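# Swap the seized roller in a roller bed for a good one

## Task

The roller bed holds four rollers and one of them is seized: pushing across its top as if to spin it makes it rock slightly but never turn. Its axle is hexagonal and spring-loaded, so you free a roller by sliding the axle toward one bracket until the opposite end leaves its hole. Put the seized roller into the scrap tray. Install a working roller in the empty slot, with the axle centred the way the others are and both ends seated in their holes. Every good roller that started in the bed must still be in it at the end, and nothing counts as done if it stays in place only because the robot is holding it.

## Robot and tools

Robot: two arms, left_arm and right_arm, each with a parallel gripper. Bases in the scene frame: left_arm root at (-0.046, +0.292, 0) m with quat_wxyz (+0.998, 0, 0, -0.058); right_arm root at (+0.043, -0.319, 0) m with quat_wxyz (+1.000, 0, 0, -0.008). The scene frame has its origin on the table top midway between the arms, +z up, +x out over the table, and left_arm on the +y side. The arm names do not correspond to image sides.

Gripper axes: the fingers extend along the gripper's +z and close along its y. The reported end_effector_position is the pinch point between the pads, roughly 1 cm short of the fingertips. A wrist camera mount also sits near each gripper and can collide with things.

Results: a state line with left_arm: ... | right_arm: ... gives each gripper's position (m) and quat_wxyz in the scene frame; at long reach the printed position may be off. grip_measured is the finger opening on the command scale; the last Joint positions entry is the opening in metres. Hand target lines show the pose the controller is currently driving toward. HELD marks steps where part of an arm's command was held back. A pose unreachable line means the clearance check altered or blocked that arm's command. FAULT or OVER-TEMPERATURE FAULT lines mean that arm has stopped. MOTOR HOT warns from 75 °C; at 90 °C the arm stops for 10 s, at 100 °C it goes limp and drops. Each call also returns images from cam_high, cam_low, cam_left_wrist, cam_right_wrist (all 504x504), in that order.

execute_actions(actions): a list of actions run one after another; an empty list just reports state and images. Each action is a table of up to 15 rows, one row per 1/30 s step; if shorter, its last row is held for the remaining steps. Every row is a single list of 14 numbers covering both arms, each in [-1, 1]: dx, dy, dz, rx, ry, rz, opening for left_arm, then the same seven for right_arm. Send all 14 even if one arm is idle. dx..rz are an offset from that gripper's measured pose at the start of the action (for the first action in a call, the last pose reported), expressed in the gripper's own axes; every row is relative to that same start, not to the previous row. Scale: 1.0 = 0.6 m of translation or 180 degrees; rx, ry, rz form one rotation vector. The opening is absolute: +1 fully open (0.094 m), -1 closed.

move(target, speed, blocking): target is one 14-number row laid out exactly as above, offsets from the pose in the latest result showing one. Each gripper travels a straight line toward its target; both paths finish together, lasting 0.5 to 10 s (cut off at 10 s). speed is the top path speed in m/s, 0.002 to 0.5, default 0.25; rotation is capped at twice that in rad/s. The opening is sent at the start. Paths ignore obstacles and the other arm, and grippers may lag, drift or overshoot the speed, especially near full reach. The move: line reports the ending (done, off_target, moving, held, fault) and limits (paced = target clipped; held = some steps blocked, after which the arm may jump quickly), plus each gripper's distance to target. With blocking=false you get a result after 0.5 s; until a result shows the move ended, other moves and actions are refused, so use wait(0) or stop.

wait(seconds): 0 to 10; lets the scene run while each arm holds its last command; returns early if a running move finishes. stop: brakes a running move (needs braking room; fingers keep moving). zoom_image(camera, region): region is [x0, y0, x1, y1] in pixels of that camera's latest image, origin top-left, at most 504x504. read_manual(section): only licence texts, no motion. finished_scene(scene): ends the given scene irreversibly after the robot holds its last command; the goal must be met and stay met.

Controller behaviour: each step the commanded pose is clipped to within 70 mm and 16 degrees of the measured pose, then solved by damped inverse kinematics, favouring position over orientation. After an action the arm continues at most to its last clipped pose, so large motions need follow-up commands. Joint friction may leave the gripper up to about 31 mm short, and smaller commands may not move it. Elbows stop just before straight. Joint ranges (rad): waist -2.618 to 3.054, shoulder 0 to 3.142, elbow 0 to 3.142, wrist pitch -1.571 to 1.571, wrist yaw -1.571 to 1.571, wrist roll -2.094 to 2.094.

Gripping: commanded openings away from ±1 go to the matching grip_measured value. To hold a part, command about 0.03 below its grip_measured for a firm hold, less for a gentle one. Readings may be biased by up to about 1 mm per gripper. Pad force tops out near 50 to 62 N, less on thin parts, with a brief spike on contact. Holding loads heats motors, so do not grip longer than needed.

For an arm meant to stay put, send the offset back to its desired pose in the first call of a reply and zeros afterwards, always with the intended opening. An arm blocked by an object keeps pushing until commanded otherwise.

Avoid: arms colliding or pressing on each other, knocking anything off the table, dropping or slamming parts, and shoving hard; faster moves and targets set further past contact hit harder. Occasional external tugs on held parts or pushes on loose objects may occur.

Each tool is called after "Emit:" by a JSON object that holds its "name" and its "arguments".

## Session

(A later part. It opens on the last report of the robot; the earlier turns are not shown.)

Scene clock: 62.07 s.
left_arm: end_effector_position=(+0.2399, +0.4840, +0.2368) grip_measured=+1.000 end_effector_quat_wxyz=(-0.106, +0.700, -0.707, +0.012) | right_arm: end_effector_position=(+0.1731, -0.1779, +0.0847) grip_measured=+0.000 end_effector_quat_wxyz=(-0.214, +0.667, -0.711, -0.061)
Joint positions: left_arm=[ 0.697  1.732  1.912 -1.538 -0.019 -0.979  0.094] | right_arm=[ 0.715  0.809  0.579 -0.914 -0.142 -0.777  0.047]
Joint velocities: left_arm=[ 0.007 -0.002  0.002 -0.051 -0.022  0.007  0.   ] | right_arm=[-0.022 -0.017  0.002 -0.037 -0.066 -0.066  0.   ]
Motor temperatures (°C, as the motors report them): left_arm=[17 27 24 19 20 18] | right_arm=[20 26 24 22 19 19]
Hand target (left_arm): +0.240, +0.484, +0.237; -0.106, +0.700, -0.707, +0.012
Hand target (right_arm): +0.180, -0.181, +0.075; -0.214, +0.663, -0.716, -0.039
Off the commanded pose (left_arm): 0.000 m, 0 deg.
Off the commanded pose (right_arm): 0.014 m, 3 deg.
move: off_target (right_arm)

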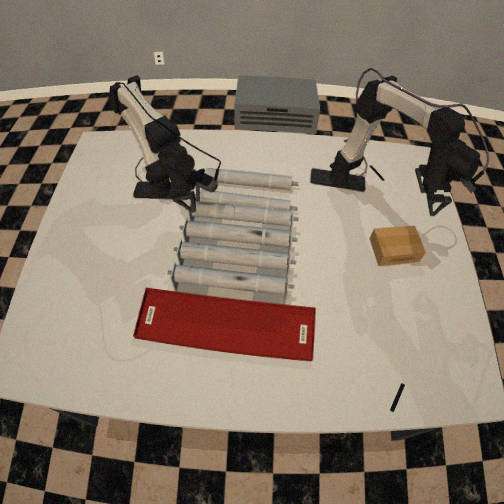

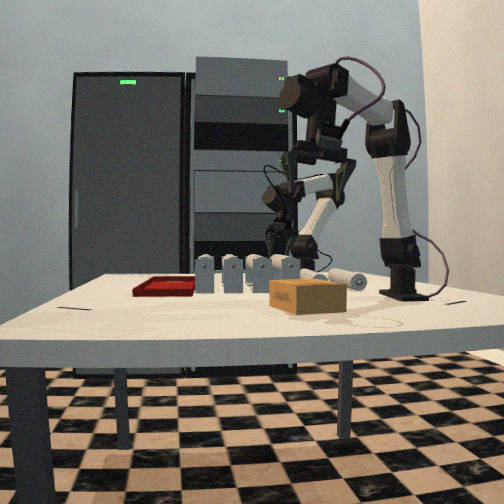

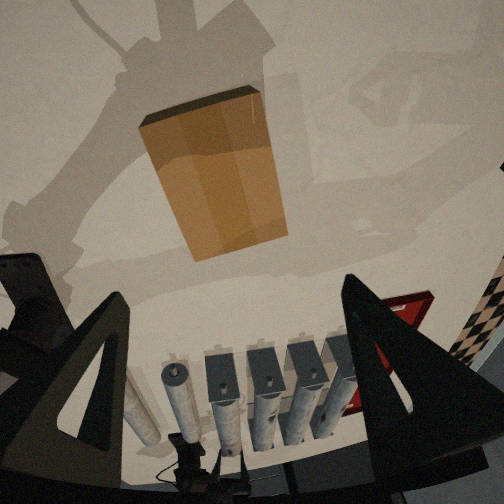

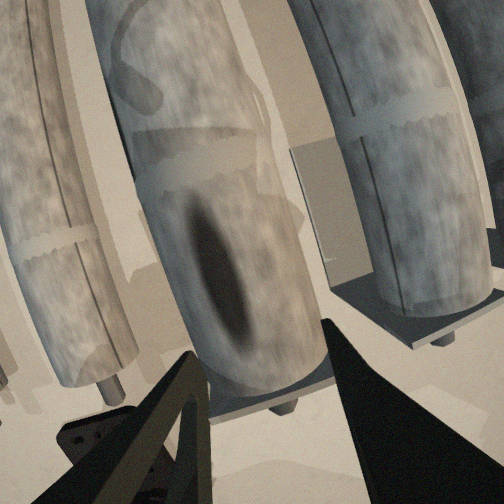

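Emit:
{"name": "move", "arguments": {"target": [0.54,0.075,0.085,0,0,0,0,-0.19,-0.04,-0.09,0,0,0,1]}}

Scene clock: 67.13 s.
left_arm: end_effector_position=(+0.2031, +0.1647, +0.1452) grip_measured=+0.001 end_effector_quat_wxyz=(-0.082, +0.686, -0.722, +0.029) | right_arm: end_effector_position=(+0.1856, -0.0938, +0.1820) grip_measured=+1.000 end_effector_quat_wxyz=(-0.223, +0.666, -0.709, -0.064)
Joint positions: left_arm=[-0.445  1.508  1.312 -1.278 -0.145 -2.074  0.047] | right_arm=[ 1.01   1.136  1.089 -1.056 -0.018 -0.509  0.094]
Joint velocities: left_arm=[-0.002  0.007  0.007 -0.022 -0.007  0.007  0.001] | right_arm=[-0.007 -0.002 -0.017  0.051  0.022  0.022  0.   ]
Motor temperatures (°C, as the motors report them): left_arm=[17 27 24 19 20 18] | right_arm=[20 25 24 23 19 19]
Hand target (left_arm): +0.204, +0.164, +0.138; -0.084, +0.689, -0.720, +0.021
Hand target (right_arm): +0.184, -0.094, +0.181; -0.212, +0.667, -0.711, -0.060
Off the commanded pose (left_arm): 0.011 m, 4 deg.
Off the commanded pose (right_arm): 0.002 m, 1 deg.
joint sent to its limit (left arm) — the command would take joint 6 (wrist roll) past its lower limit, so that joint was sent only as far as its limit.
move: off_target (left_arm)

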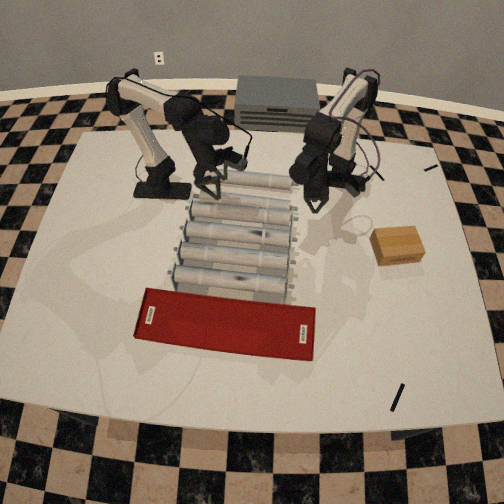

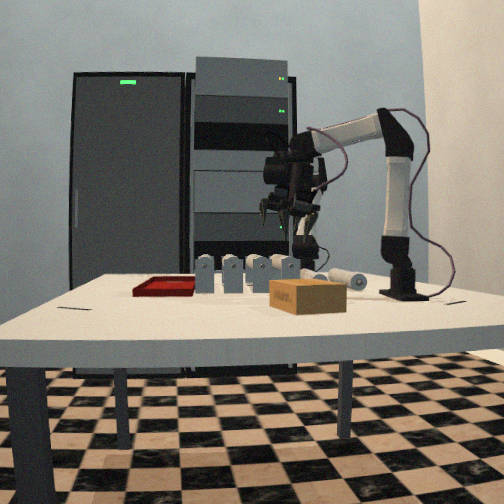

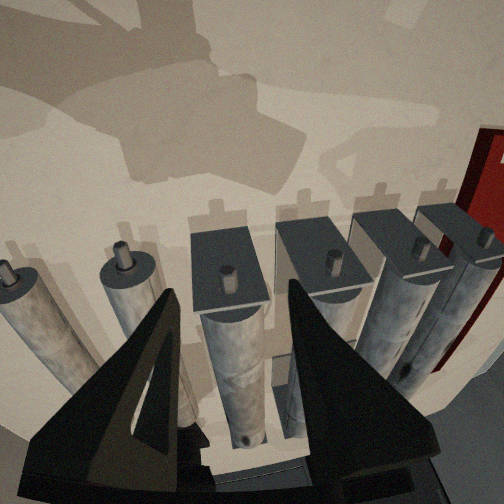

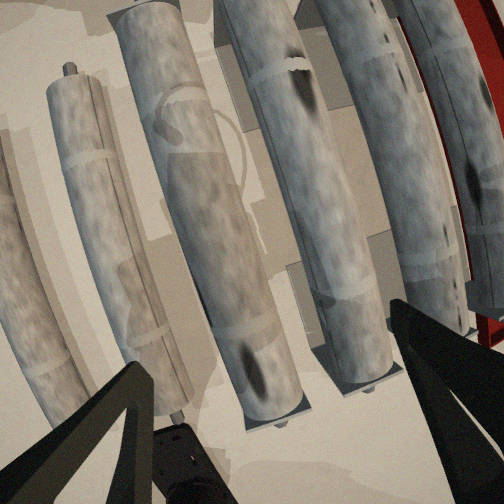

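Emit:
{"name": "move", "arguments": {"target": [0.03,0,0.09,0,0,0,0,0,0,0,0,0,0,1], "speed": 0.08}}

Scene clock: 70.60 s.
left_arm: end_effector_position=(+0.2146, +0.1537, +0.1007) grip_measured=+0.001 end_effector_quat_wxyz=(-0.085, +0.683, -0.724, +0.041) | right_arm: end_effector_position=(+0.1856, -0.0940, +0.1818) grip_measured=+1.000 end_effector_quat_wxyz=(-0.222, +0.666, -0.709, -0.064)
Joint positions: left_arm=[-0.456  1.553  1.175 -1.073 -0.145 -2.077  0.047] | right_arm=[ 1.01   1.136  1.089 -1.057 -0.018 -0.509  0.094]
Joint velocities: left_arm=[ 0.007  0.007 -0.022  0.022 -0.081 -0.051  0.   ] | right_arm=[ 0.012  0.002 -0.002  0.037  0.007  0.037  0.   ]
Motor temperatures (°C, as the motors report them): left_arm=[17 27 24 19 20 18] | right_arm=[20 24 25 23 19 19]
Hand target (left_arm): +0.210, +0.152, +0.090; -0.080, +0.683, -0.725, +0.030
Hand target (right_arm): +0.186, -0.094, +0.182; -0.223, +0.666, -0.709, -0.064
Off the commanded pose (left_arm): 0.011 m, 1 deg.
Off the commanded pose (right_arm): 0.000 m, 0 deg.
joint sent to its limit (left arm) — the command would take joint 6 (wrist roll) past its lower limit, so that joint was sent only as far as its limit.
move: off_target (left_arm)

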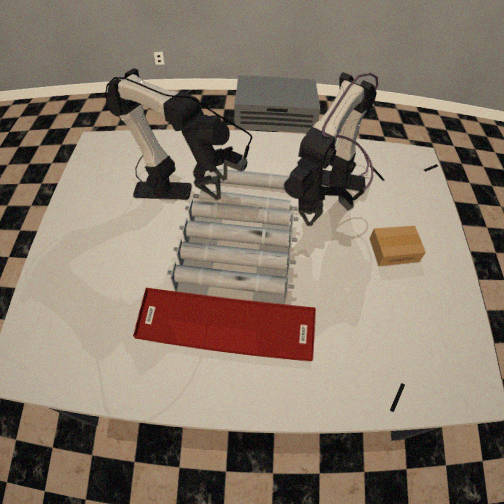

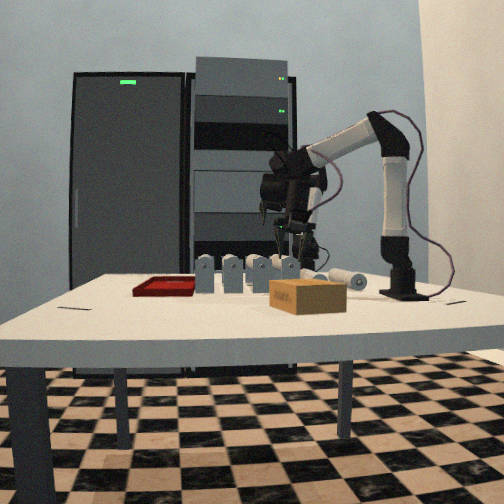

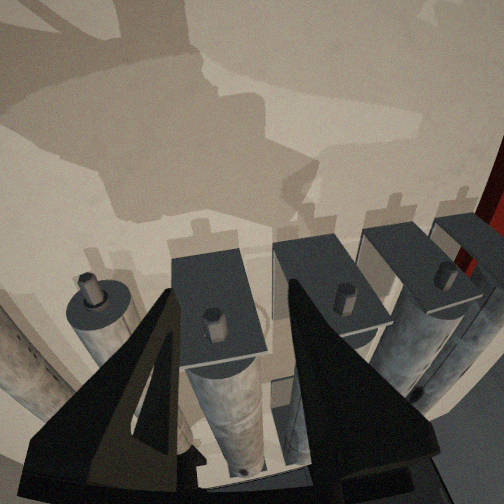

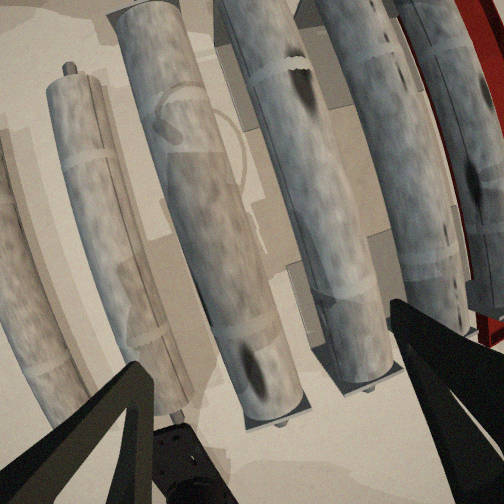

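Down further, then toward the bracket.

Emit:
{"name": "move", "arguments": {"target": [0,0.02,0.06,0,0,0,0,0,0,0,0,0,0,1], "speed": 0.06}}

Emit:
{"name": "move", "arguments": {"target": [0.08,0,-0.012,0,0,0,0,0,0,0,0,0,0,1], "speed": 0.04}}

Scene clock: 74.37 s.
left_arm: end_effector_position=(+0.2118, +0.1555, +0.0699) grip_measured=+0.001 end_effector_quat_wxyz=(-0.086, +0.683, -0.724, +0.047) | right_arm: end_effector_position=(+0.1856, -0.0940, +0.1818) grip_measured=+1.000 end_effector_quat_wxyz=(-0.222, +0.666, -0.709, -0.064)
Joint positions: left_arm=[-0.456  1.553  1.049 -0.934 -0.145 -2.077  0.047] | right_arm=[ 1.01   1.136  1.089 -1.057 -0.018 -0.509  0.094]
Joint velocities: left_arm=[ 0.007  0.027  0.002  0.066  0.022 -0.022 -0.   ] | right_arm=[ 0.002 -0.002 -0.002 -0.051  0.007 -0.022  0.   ]
Motor temperatures (°C, as the motors report them): left_arm=[17 27 24 19 20 18] | right_arm=[20 24 25 23 19 19]
Hand target (left_arm): +0.209, +0.157, +0.063; -0.085, +0.683, -0.724, +0.041
Hand target (right_arm): +0.186, -0.094, +0.182; -0.222, +0.666, -0.709, -0.064
Off the commanded pose (left_arm): 0.007 m, 1 deg.
Off the commanded pose (right_arm): 0.000 m, 0 deg.
move: done

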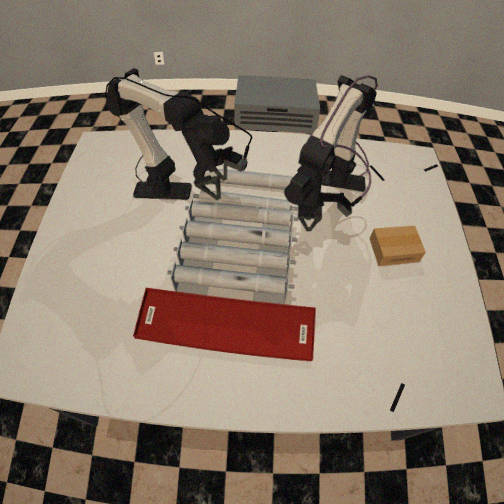

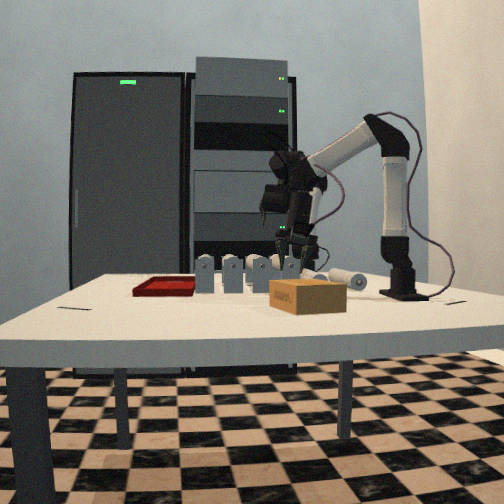

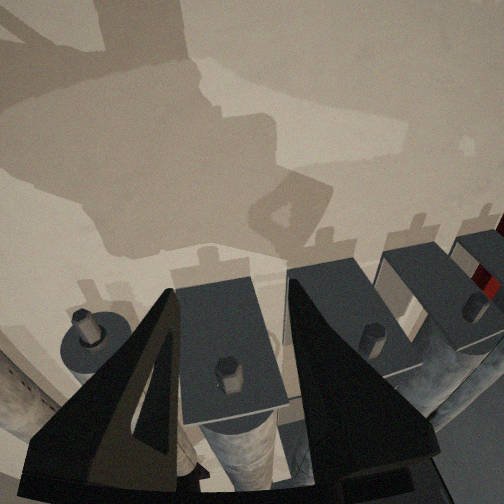

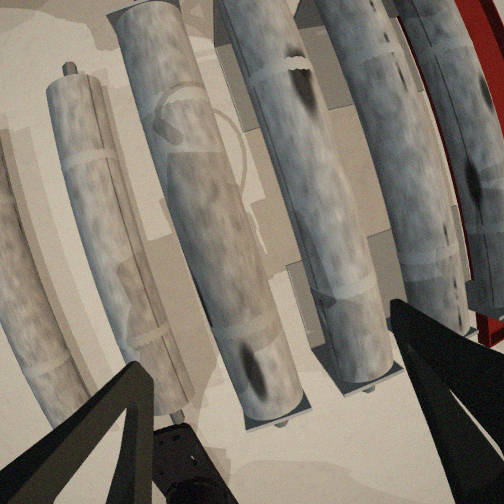

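Scene clock: 75.80 s.
left_arm: end_effector_position=(+0.2119, +0.1261, +0.0775) grip_measured=+0.001 end_effector_quat_wxyz=(-0.088, +0.652, -0.752, +0.047) | right_arm: end_effector_position=(+0.1856, -0.0940, +0.1818) grip_measured=+1.000 end_effector_quat_wxyz=(-0.222, +0.666, -0.709, -0.064)
Joint positions: left_arm=[-0.541  1.607  1.135 -0.971 -0.153 -2.077  0.047] | right_arm=[ 1.01   1.136  1.089 -1.057 -0.018 -0.509  0.094]
Joint velocities: left_arm=[ 0.002 -0.022  0.007 -0.051 -0.066 -0.037  0.001] | right_arm=[-0.012 -0.012 -0.002  0.022  0.051  0.022  0.   ]
Motor temperatures (°C, as the motors report them): left_arm=[17 27 24 19 20 18] | right_arm=[20 24 25 23 19 19]
Hand target (left_arm): +0.208, +0.108, +0.074; +0.061, -0.646, +0.759, -0.056
Hand target (right_arm): +0.186, -0.094, +0.182; -0.222, +0.666, -0.709, -0.064
Off the commanded pose (left_arm): 0.020 m, 5 deg.
Off the commanded pose (right_arm): 0.000 m, 0 deg.
joint sent to its limit (left arm) — the command would take joint 6 (wrist roll) past its lower limit, so that joint was sent only as far as its limit.
move: off_target (left_arm)

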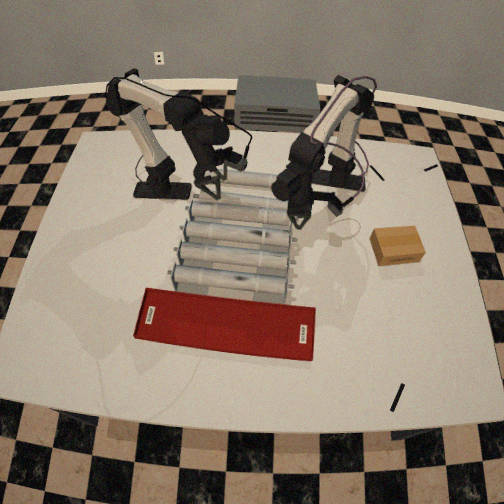

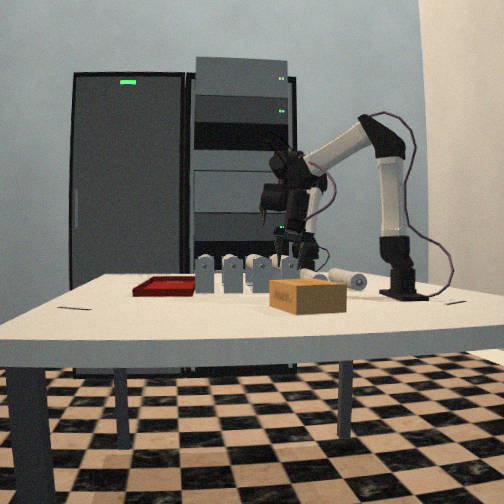

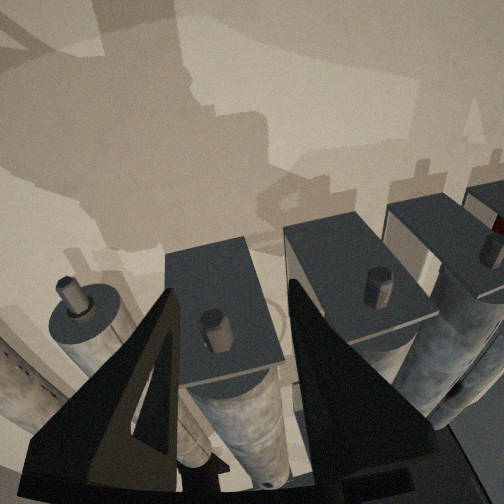

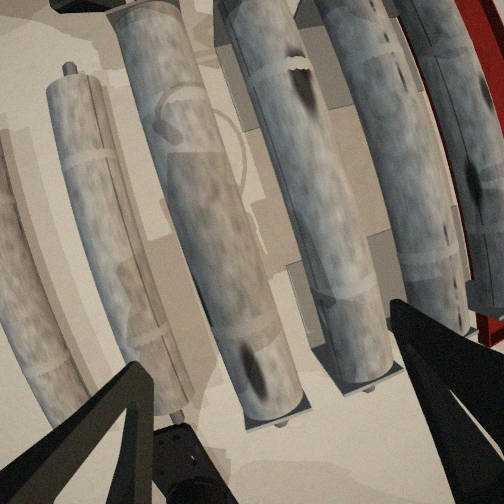

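Emit:
{"name": "move", "arguments": {"target": [0,0,0.03,0,0,0,0,0,0,0,0,0,0,1], "speed": 0.04}}

Emit:
{"name": "move", "arguments": {"target": [0,0,0,0,0,0,-1,0,0,0,0,0,0,1]}}

Emit:
{"name": "move", "arguments": {"target": [-0.07,0,0,0,0,0,-1,0,0,0,0,0,0,1], "speed": 0.04}}

Scene clock: 79.57 s.
left_arm: end_effector_position=(+0.2133, +0.1295, +0.0721) grip_measured=+0.001 end_effector_quat_wxyz=(-0.095, +0.651, -0.751, +0.047) | right_arm: end_effector_position=(+0.1856, -0.0940, +0.1818) grip_measured=+1.000 end_effector_quat_wxyz=(-0.222, +0.666, -0.709, -0.064)
Joint positions: left_arm=[-0.537  1.607  1.111 -0.944 -0.166 -2.071  0.047] | right_arm=[ 1.01   1.136  1.089 -1.057 -0.018 -0.509  0.094]
Joint velocities: left_arm=[-0.007 -0.002 -0.002 -0.007 -0.007  0.037  0.   ] | right_arm=[-0.007  0.012 -0.007 -0.081 -0.037  0.037  0.   ]
Motor temperatures (°C, as the motors report them): left_arm=[17 26 24 19 20 18] | right_arm=[20 23 25 23 19 19]
Hand target (left_arm): +0.215, +0.128, +0.060; +0.088, -0.652, +0.752, -0.047
Hand target (right_arm): +0.186, -0.094, +0.182; -0.222, +0.666, -0.709, -0.064
Off the commanded pose (left_arm): 0.013 m, 1 deg.
Off the commanded pose (right_arm): 0.000 m, 0 deg.
move: off_target (left_arm)

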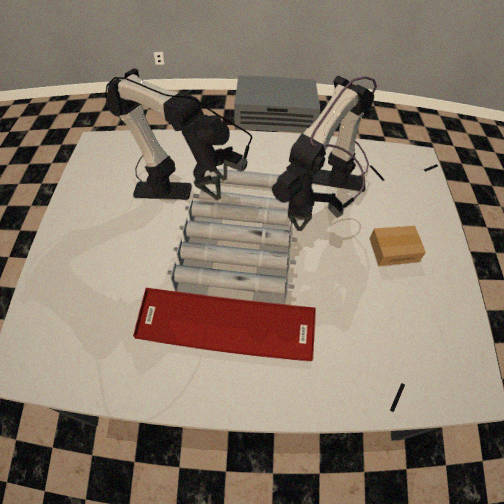

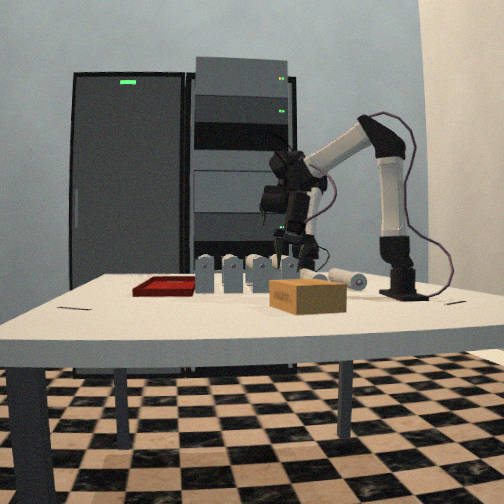

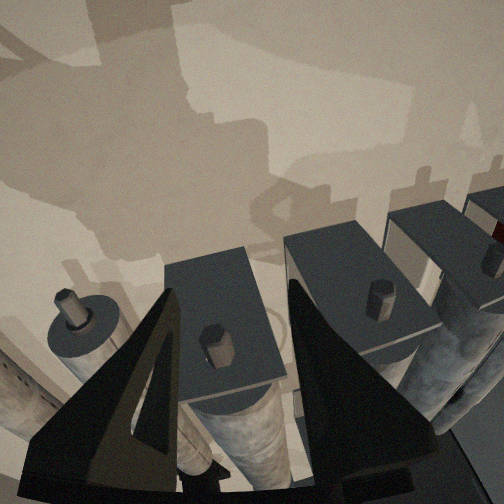

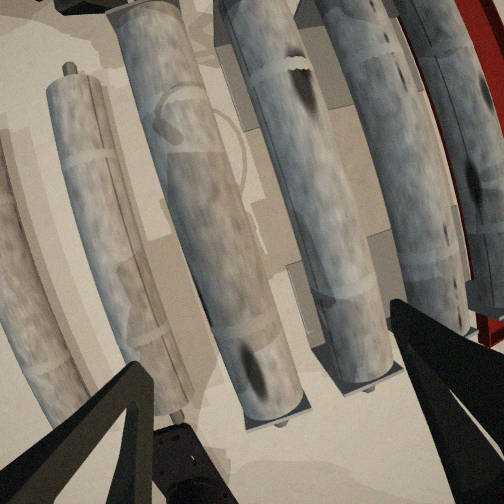

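Scene clock: 80.07 s.
left_arm: end_effector_position=(+0.2055, +0.1314, +0.0702) grip_measured=-0.797 end_effector_quat_wxyz=(-0.084, +0.650, -0.754, +0.034) | right_arm: end_effector_position=(+0.1856, -0.0940, +0.1818) grip_measured=+1.000 end_effector_quat_wxyz=(-0.222, +0.666, -0.709, -0.064)
Joint positions: left_arm=[-0.539  1.607  1.109 -0.972 -0.151 -2.071  0.01 ] | right_arm=[ 1.01   1.136  1.089 -1.057 -0.018 -0.509  0.094]
Joint velocities: left_arm=[-0.002 -0.017 -0.017 -0.037 -0.095  0.022 -0.002] | right_arm=[-0.012 -0.012  0.002  0.051 -0.022 -0.022  0.   ]
Motor temperatures (°C, as the motors report them): left_arm=[17 26 24 19 20 18] | right_arm=[20 23 25 23 19 19]
Hand target (left_arm): +0.213, +0.129, +0.072; +0.095, -0.651, +0.751, -0.047
Hand target (right_arm): +0.186, -0.094, +0.182; -0.222, +0.666, -0.709, -0.064
Off the commanded pose (left_arm): 0.008 m, 2 deg.
Off the commanded pose (right_arm): 0.000 m, 0 deg.
move: done

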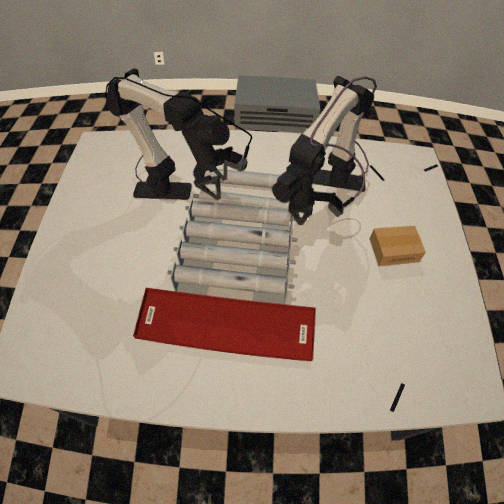

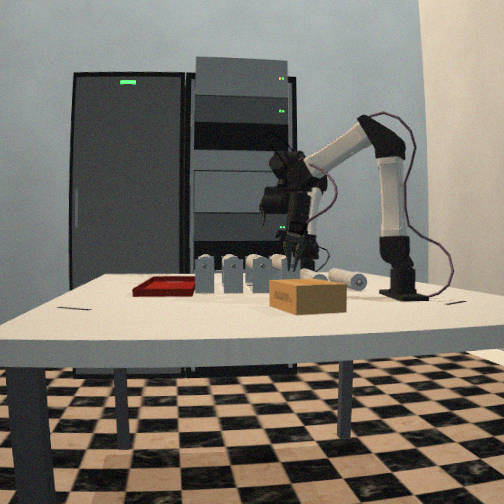

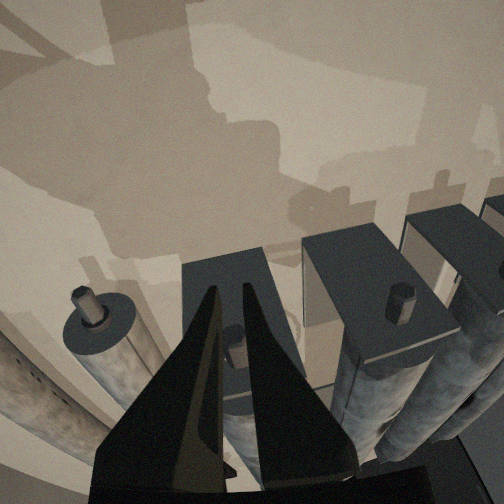

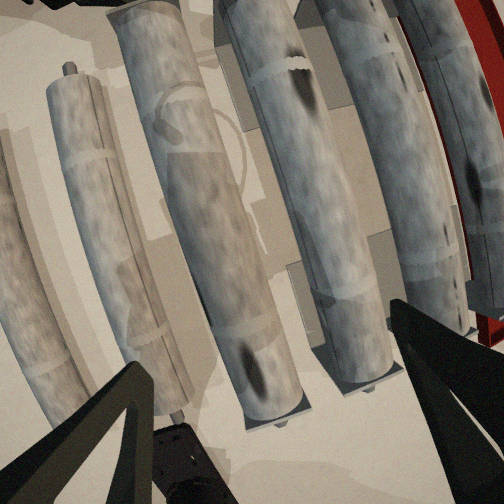

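Scene clock: 81.40 s.
left_arm: end_effector_position=(+0.2066, +0.1345, +0.0699) grip_measured=-0.797 end_effector_quat_wxyz=(-0.029, +0.641, -0.764, +0.068) | right_arm: end_effector_position=(+0.1856, -0.0940, +0.1818) grip_measured=+1.000 end_effector_quat_wxyz=(-0.222, +0.666, -0.709, -0.064)
Joint positions: left_arm=[-0.449  1.564  1.065 -0.925 -0.013 -1.961  0.01 ] | right_arm=[ 1.01   1.136  1.089 -1.057 -0.018 -0.509  0.094]
Joint velocities: left_arm=[-0.002  0.002  0.007  0.022  0.051  0.007 -0.001] | right_arm=[-0.002 -0.012 -0.022 -0.007  0.066 -0.095  0.   ]
Motor temperatures (°C, as the motors report them): left_arm=[17 27 24 19 20 18] | right_arm=[20 23 25 23 19 19]
Hand target (left_arm): +0.210, +0.171, +0.075; +0.083, -0.650, +0.755, -0.033
Hand target (right_arm): +0.186, -0.094, +0.182; -0.222, +0.666, -0.709, -0.064
Off the commanded pose (left_arm): 0.039 m, 8 deg.
Off the commanded pose (right_arm): 0.000 m, 0 deg.
move: off_target (left_arm)

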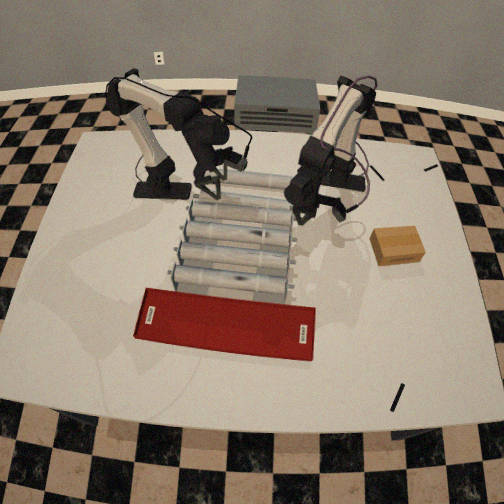

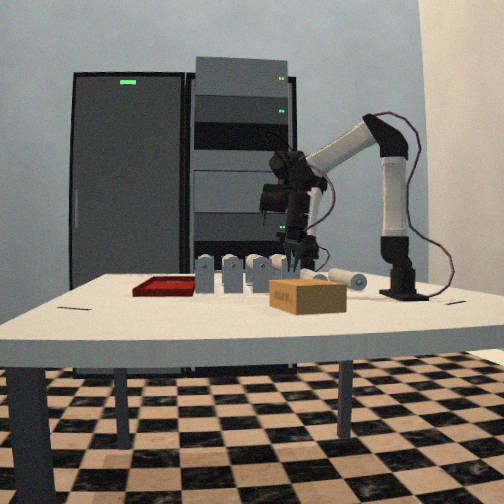

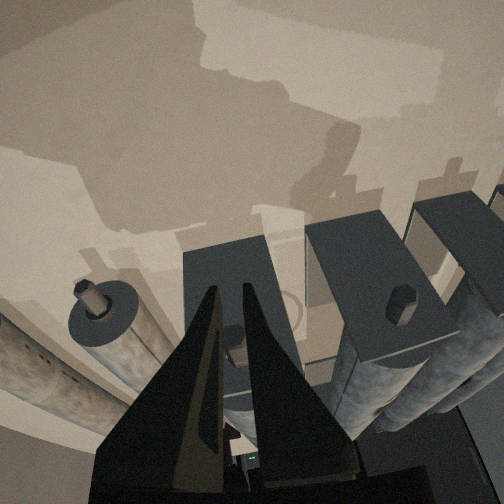

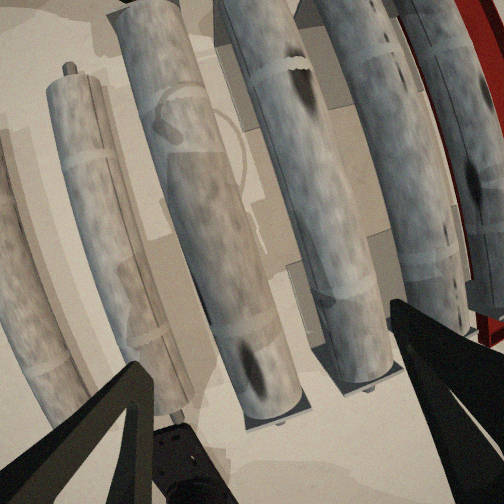

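Emit:
{"name": "move", "arguments": {"target": [-0.04,0,0,0,0,0,0,0,0,0,0,0,0,1]}}

Emit:
{"name": "move", "arguments": {"target": [0,0,0,0,0,0,-1,0,0,0,0,0,0,1]}}

Emit:
{"name": "move", "arguments": {"target": [0.09,0,0,0,0,0,-1,0,0,0,0,0,0,1], "speed": 0.04}}

Scene clock: 85.70 s.
left_arm: end_effector_position=(+0.2152, +0.1542, +0.0717) grip_measured=-0.001 end_effector_quat_wxyz=(-0.033, +0.642, -0.762, +0.071) | right_arm: end_effector_position=(+0.1856, -0.0940, +0.1818) grip_measured=+1.000 end_effector_quat_wxyz=(-0.222, +0.666, -0.709, -0.064)
Joint positions: left_arm=[-0.375  1.546  1.054 -0.923 -0.009 -1.891  0.047] | right_arm=[ 1.01   1.136  1.089 -1.057 -0.018 -0.509  0.094]
Joint velocities: left_arm=[ 0.007 -0.007  0.002  0.095  0.022 -0.022 -0.001] | right_arm=[ 0.017 -0.012 -0.007  0.007 -0.051 -0.051  0.   ]
Motor temperatures (°C, as the motors report them): left_arm=[17 27 24 19 21 18] | right_arm=[20 23 26 23 19 19]
Hand target (left_arm): +0.211, +0.159, +0.069; +0.029, -0.641, +0.764, -0.068
Hand target (right_arm): +0.186, -0.094, +0.182; -0.222, +0.666, -0.709, -0.064
Off the commanded pose (left_arm): 0.007 m, 1 deg.
Off the commanded pose (right_arm): 0.000 m, 0 deg.
move: done

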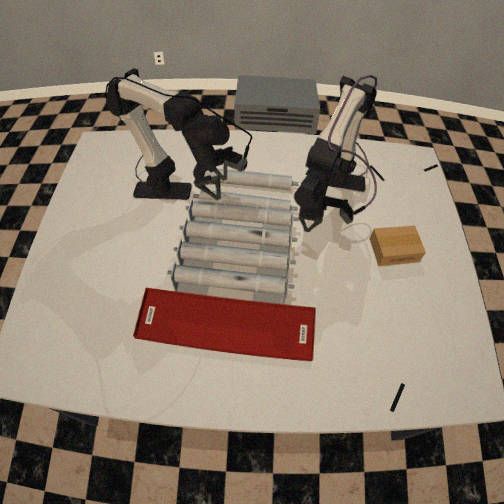

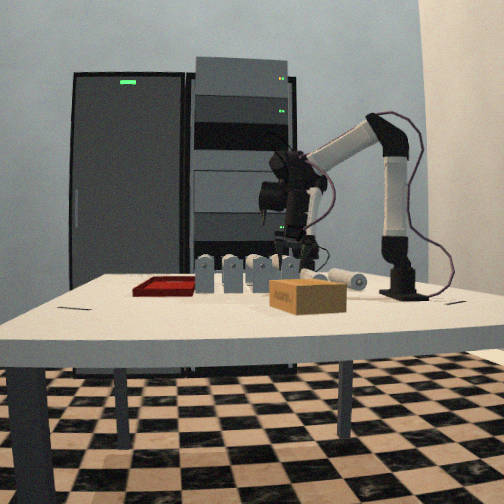

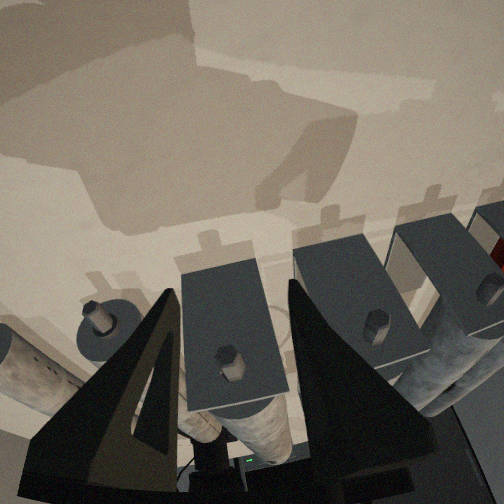

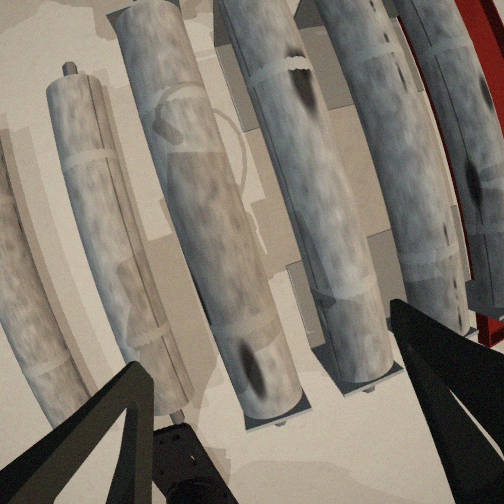

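Scene clock: 86.20 s.
left_arm: end_effector_position=(+0.2152, +0.1542, +0.0717) grip_measured=-0.995 end_effector_quat_wxyz=(-0.033, +0.642, -0.762, +0.071) | right_arm: end_effector_position=(+0.1856, -0.0940, +0.1818) grip_measured=+1.000 end_effector_quat_wxyz=(-0.222, +0.666, -0.709, -0.064)
Joint positions: left_arm=[-0.375  1.546  1.054 -0.923 -0.009 -1.891  0.   ] | right_arm=[ 1.01   1.136  1.089 -1.057 -0.018 -0.509  0.094]
Joint velocities: left_arm=[ 0.012  0.007  0.002  0.007 -0.066  0.037  0.   ] | right_arm=[-0.007 -0.032 -0.002 -0.051 -0.007  0.022  0.   ]
Motor temperatures (°C, as the motors report them): left_arm=[17 27 24 19 21 18] | right_arm=[20 23 26 23 19 19]
Hand target (left_arm): +0.215, +0.154, +0.072; +0.033, -0.642, +0.762, -0.071
Hand target (right_arm): +0.186, -0.094, +0.182; -0.222, +0.666, -0.709, -0.064
Off the commanded pose (left_arm): 0.000 m, 0 deg.
Off the commanded pose (right_arm): 0.000 m, 0 deg.
move: done

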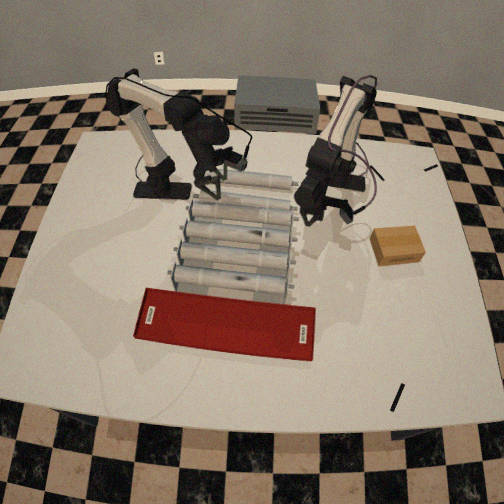

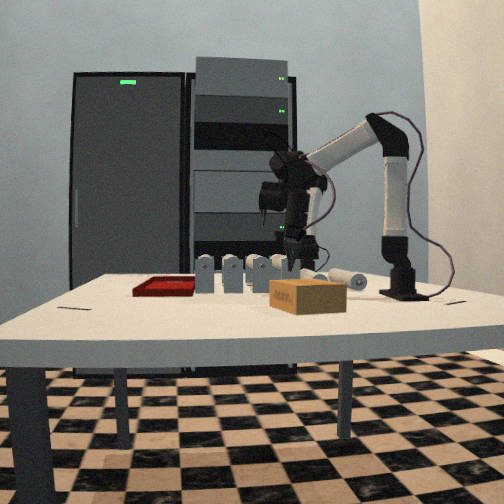

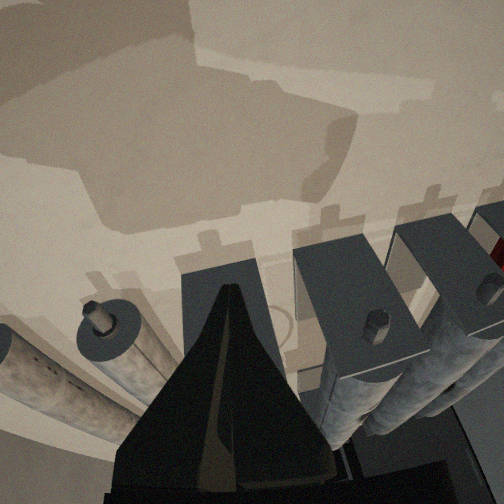

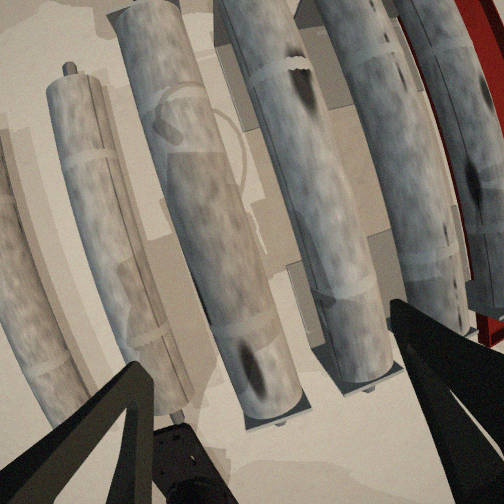

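Scene clock: 87.83 s.
left_arm: end_effector_position=(+0.2092, +0.1325, +0.0775) grip_measured=-0.996 end_effector_quat_wxyz=(-0.077, +0.650, -0.755, +0.042) | right_arm: end_effector_position=(+0.1856, -0.0940, +0.1818) grip_measured=+1.000 end_effector_quat_wxyz=(-0.222, +0.666, -0.709, -0.064)
Joint positions: left_arm=[-0.517  1.595  1.126 -0.985 -0.131 -2.048  0.   ] | right_arm=[ 1.01   1.136  1.089 -1.057 -0.018 -0.509  0.094]
Joint velocities: left_arm=[ 0.002  0.012 -0.002  0.022 -0.007 -0.051 -0.   ] | right_arm=[-0.002 -0.007  0.012 -0.066 -0.022 -0.007  0.   ]
Motor temperatures (°C, as the motors report them): left_arm=[17 27 25 19 21 18] | right_arm=[20 23 26 23 19 19]
Hand target (left_arm): +0.204, +0.102, +0.075; +0.032, -0.642, +0.763, -0.069
Hand target (right_arm): +0.186, -0.094, +0.182; -0.222, +0.666, -0.709, -0.064
Off the commanded pose (left_arm): 0.032 m, 6 deg.
Off the commanded pose (right_arm): 0.000 m, 0 deg.
move: off_target (left_arm)

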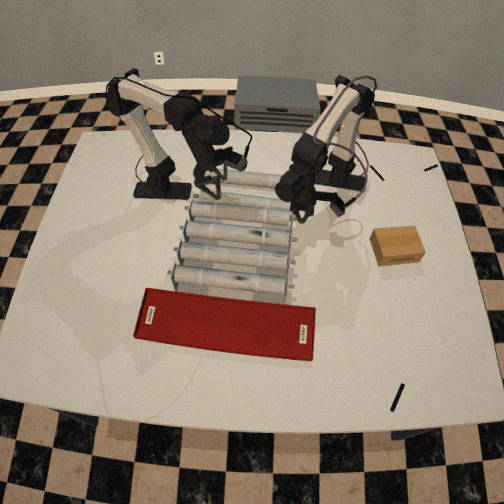

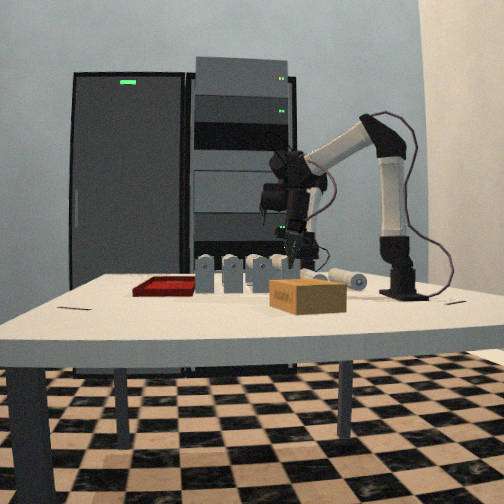

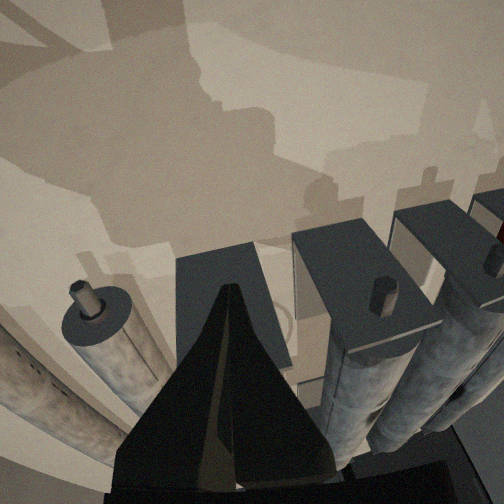

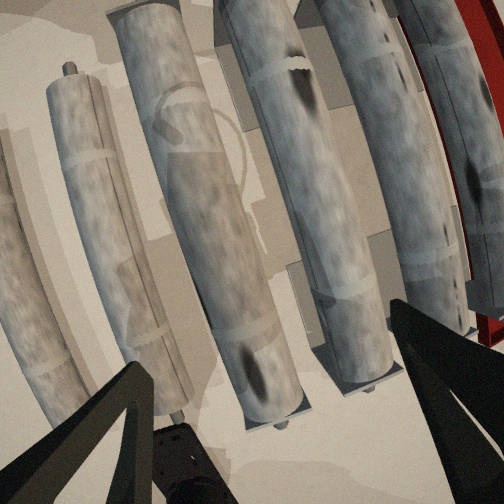

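Emit:
{"name": "move", "arguments": {"target": [0.05,0,0,0,0,0,-1,0.244,0.037,0.091,0,0,0,0], "speed": 0.1}}

Scene clock: 93.93 s.
left_arm: end_effector_position=(+0.2083, +0.1309, +0.0812) grip_measured=-0.996 end_effector_quat_wxyz=(-0.106, +0.642, -0.759, +0.022) | right_arm: end_effector_position=(+0.1772, -0.1818, +0.0987) grip_measured=+0.002 end_effector_quat_wxyz=(-0.264, +0.665, -0.690, -0.110)
Joint positions: left_arm=[-0.562  1.619  1.162 -1.028 -0.2   -2.075  0.   ] | right_arm=[ 0.502  0.736  0.566 -0.927 -0.35  -0.962  0.047]
Joint velocities: left_arm=[-0.007 -0.022 -0.007  0.007  0.007  0.007 -0.001] | right_arm=[-0.012  0.002 -0.002 -0.051  0.022 -0.007 -0.   ]
Motor temperatures (°C, as the motors report them): left_arm=[17 27 25 19 21 18] | right_arm=[20 22 26 24 19 19]
Hand target (left_arm): +0.204, +0.104, +0.077; +0.068, -0.637, +0.767, -0.045
Hand target (right_arm): +0.176, -0.204, +0.073; -0.225, +0.666, -0.708, -0.068
Off the commanded pose (left_arm): 0.029 m, 4 deg.
Off the commanded pose (right_arm): 0.037 m, 7 deg.
joint sent to its limit (left arm) — the command would take joint 6 (wrist roll) past its lower limit, so that joint was sent only as far as its limit.
move: off_target (left_arm, right_arm)

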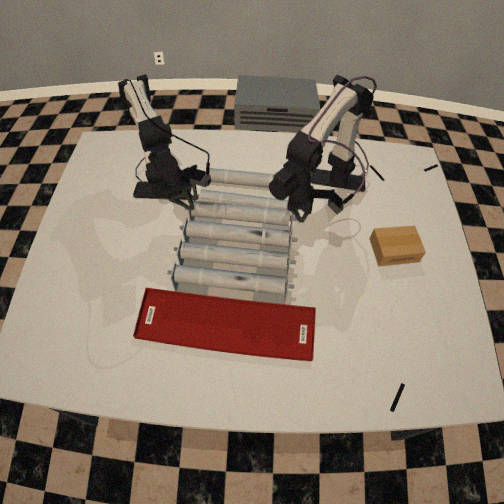

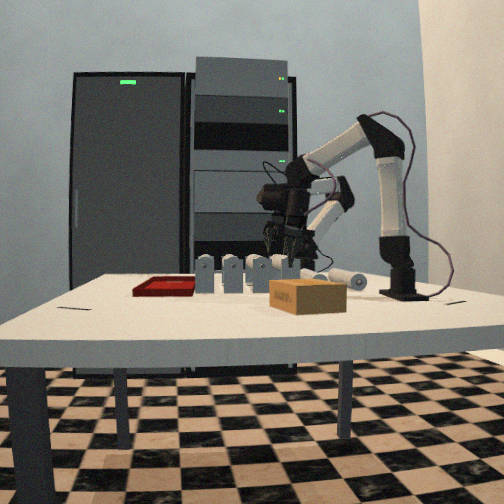

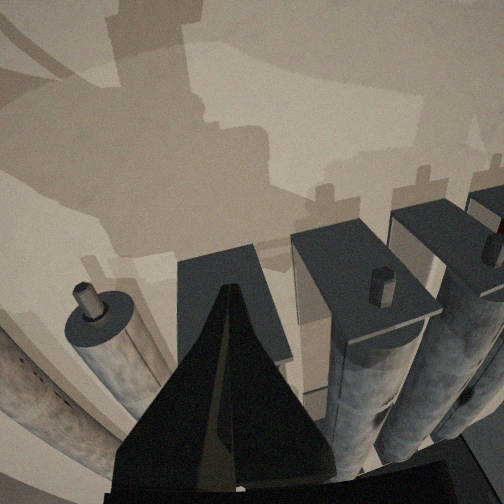

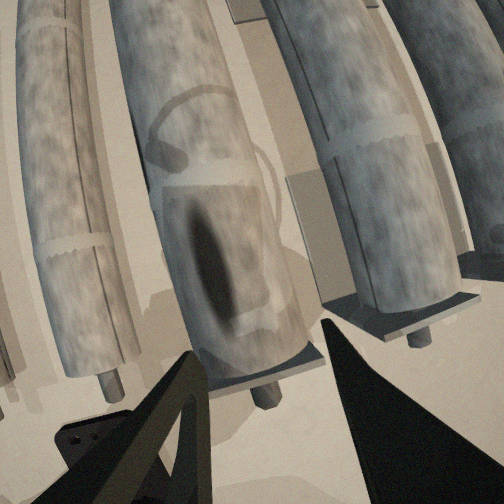

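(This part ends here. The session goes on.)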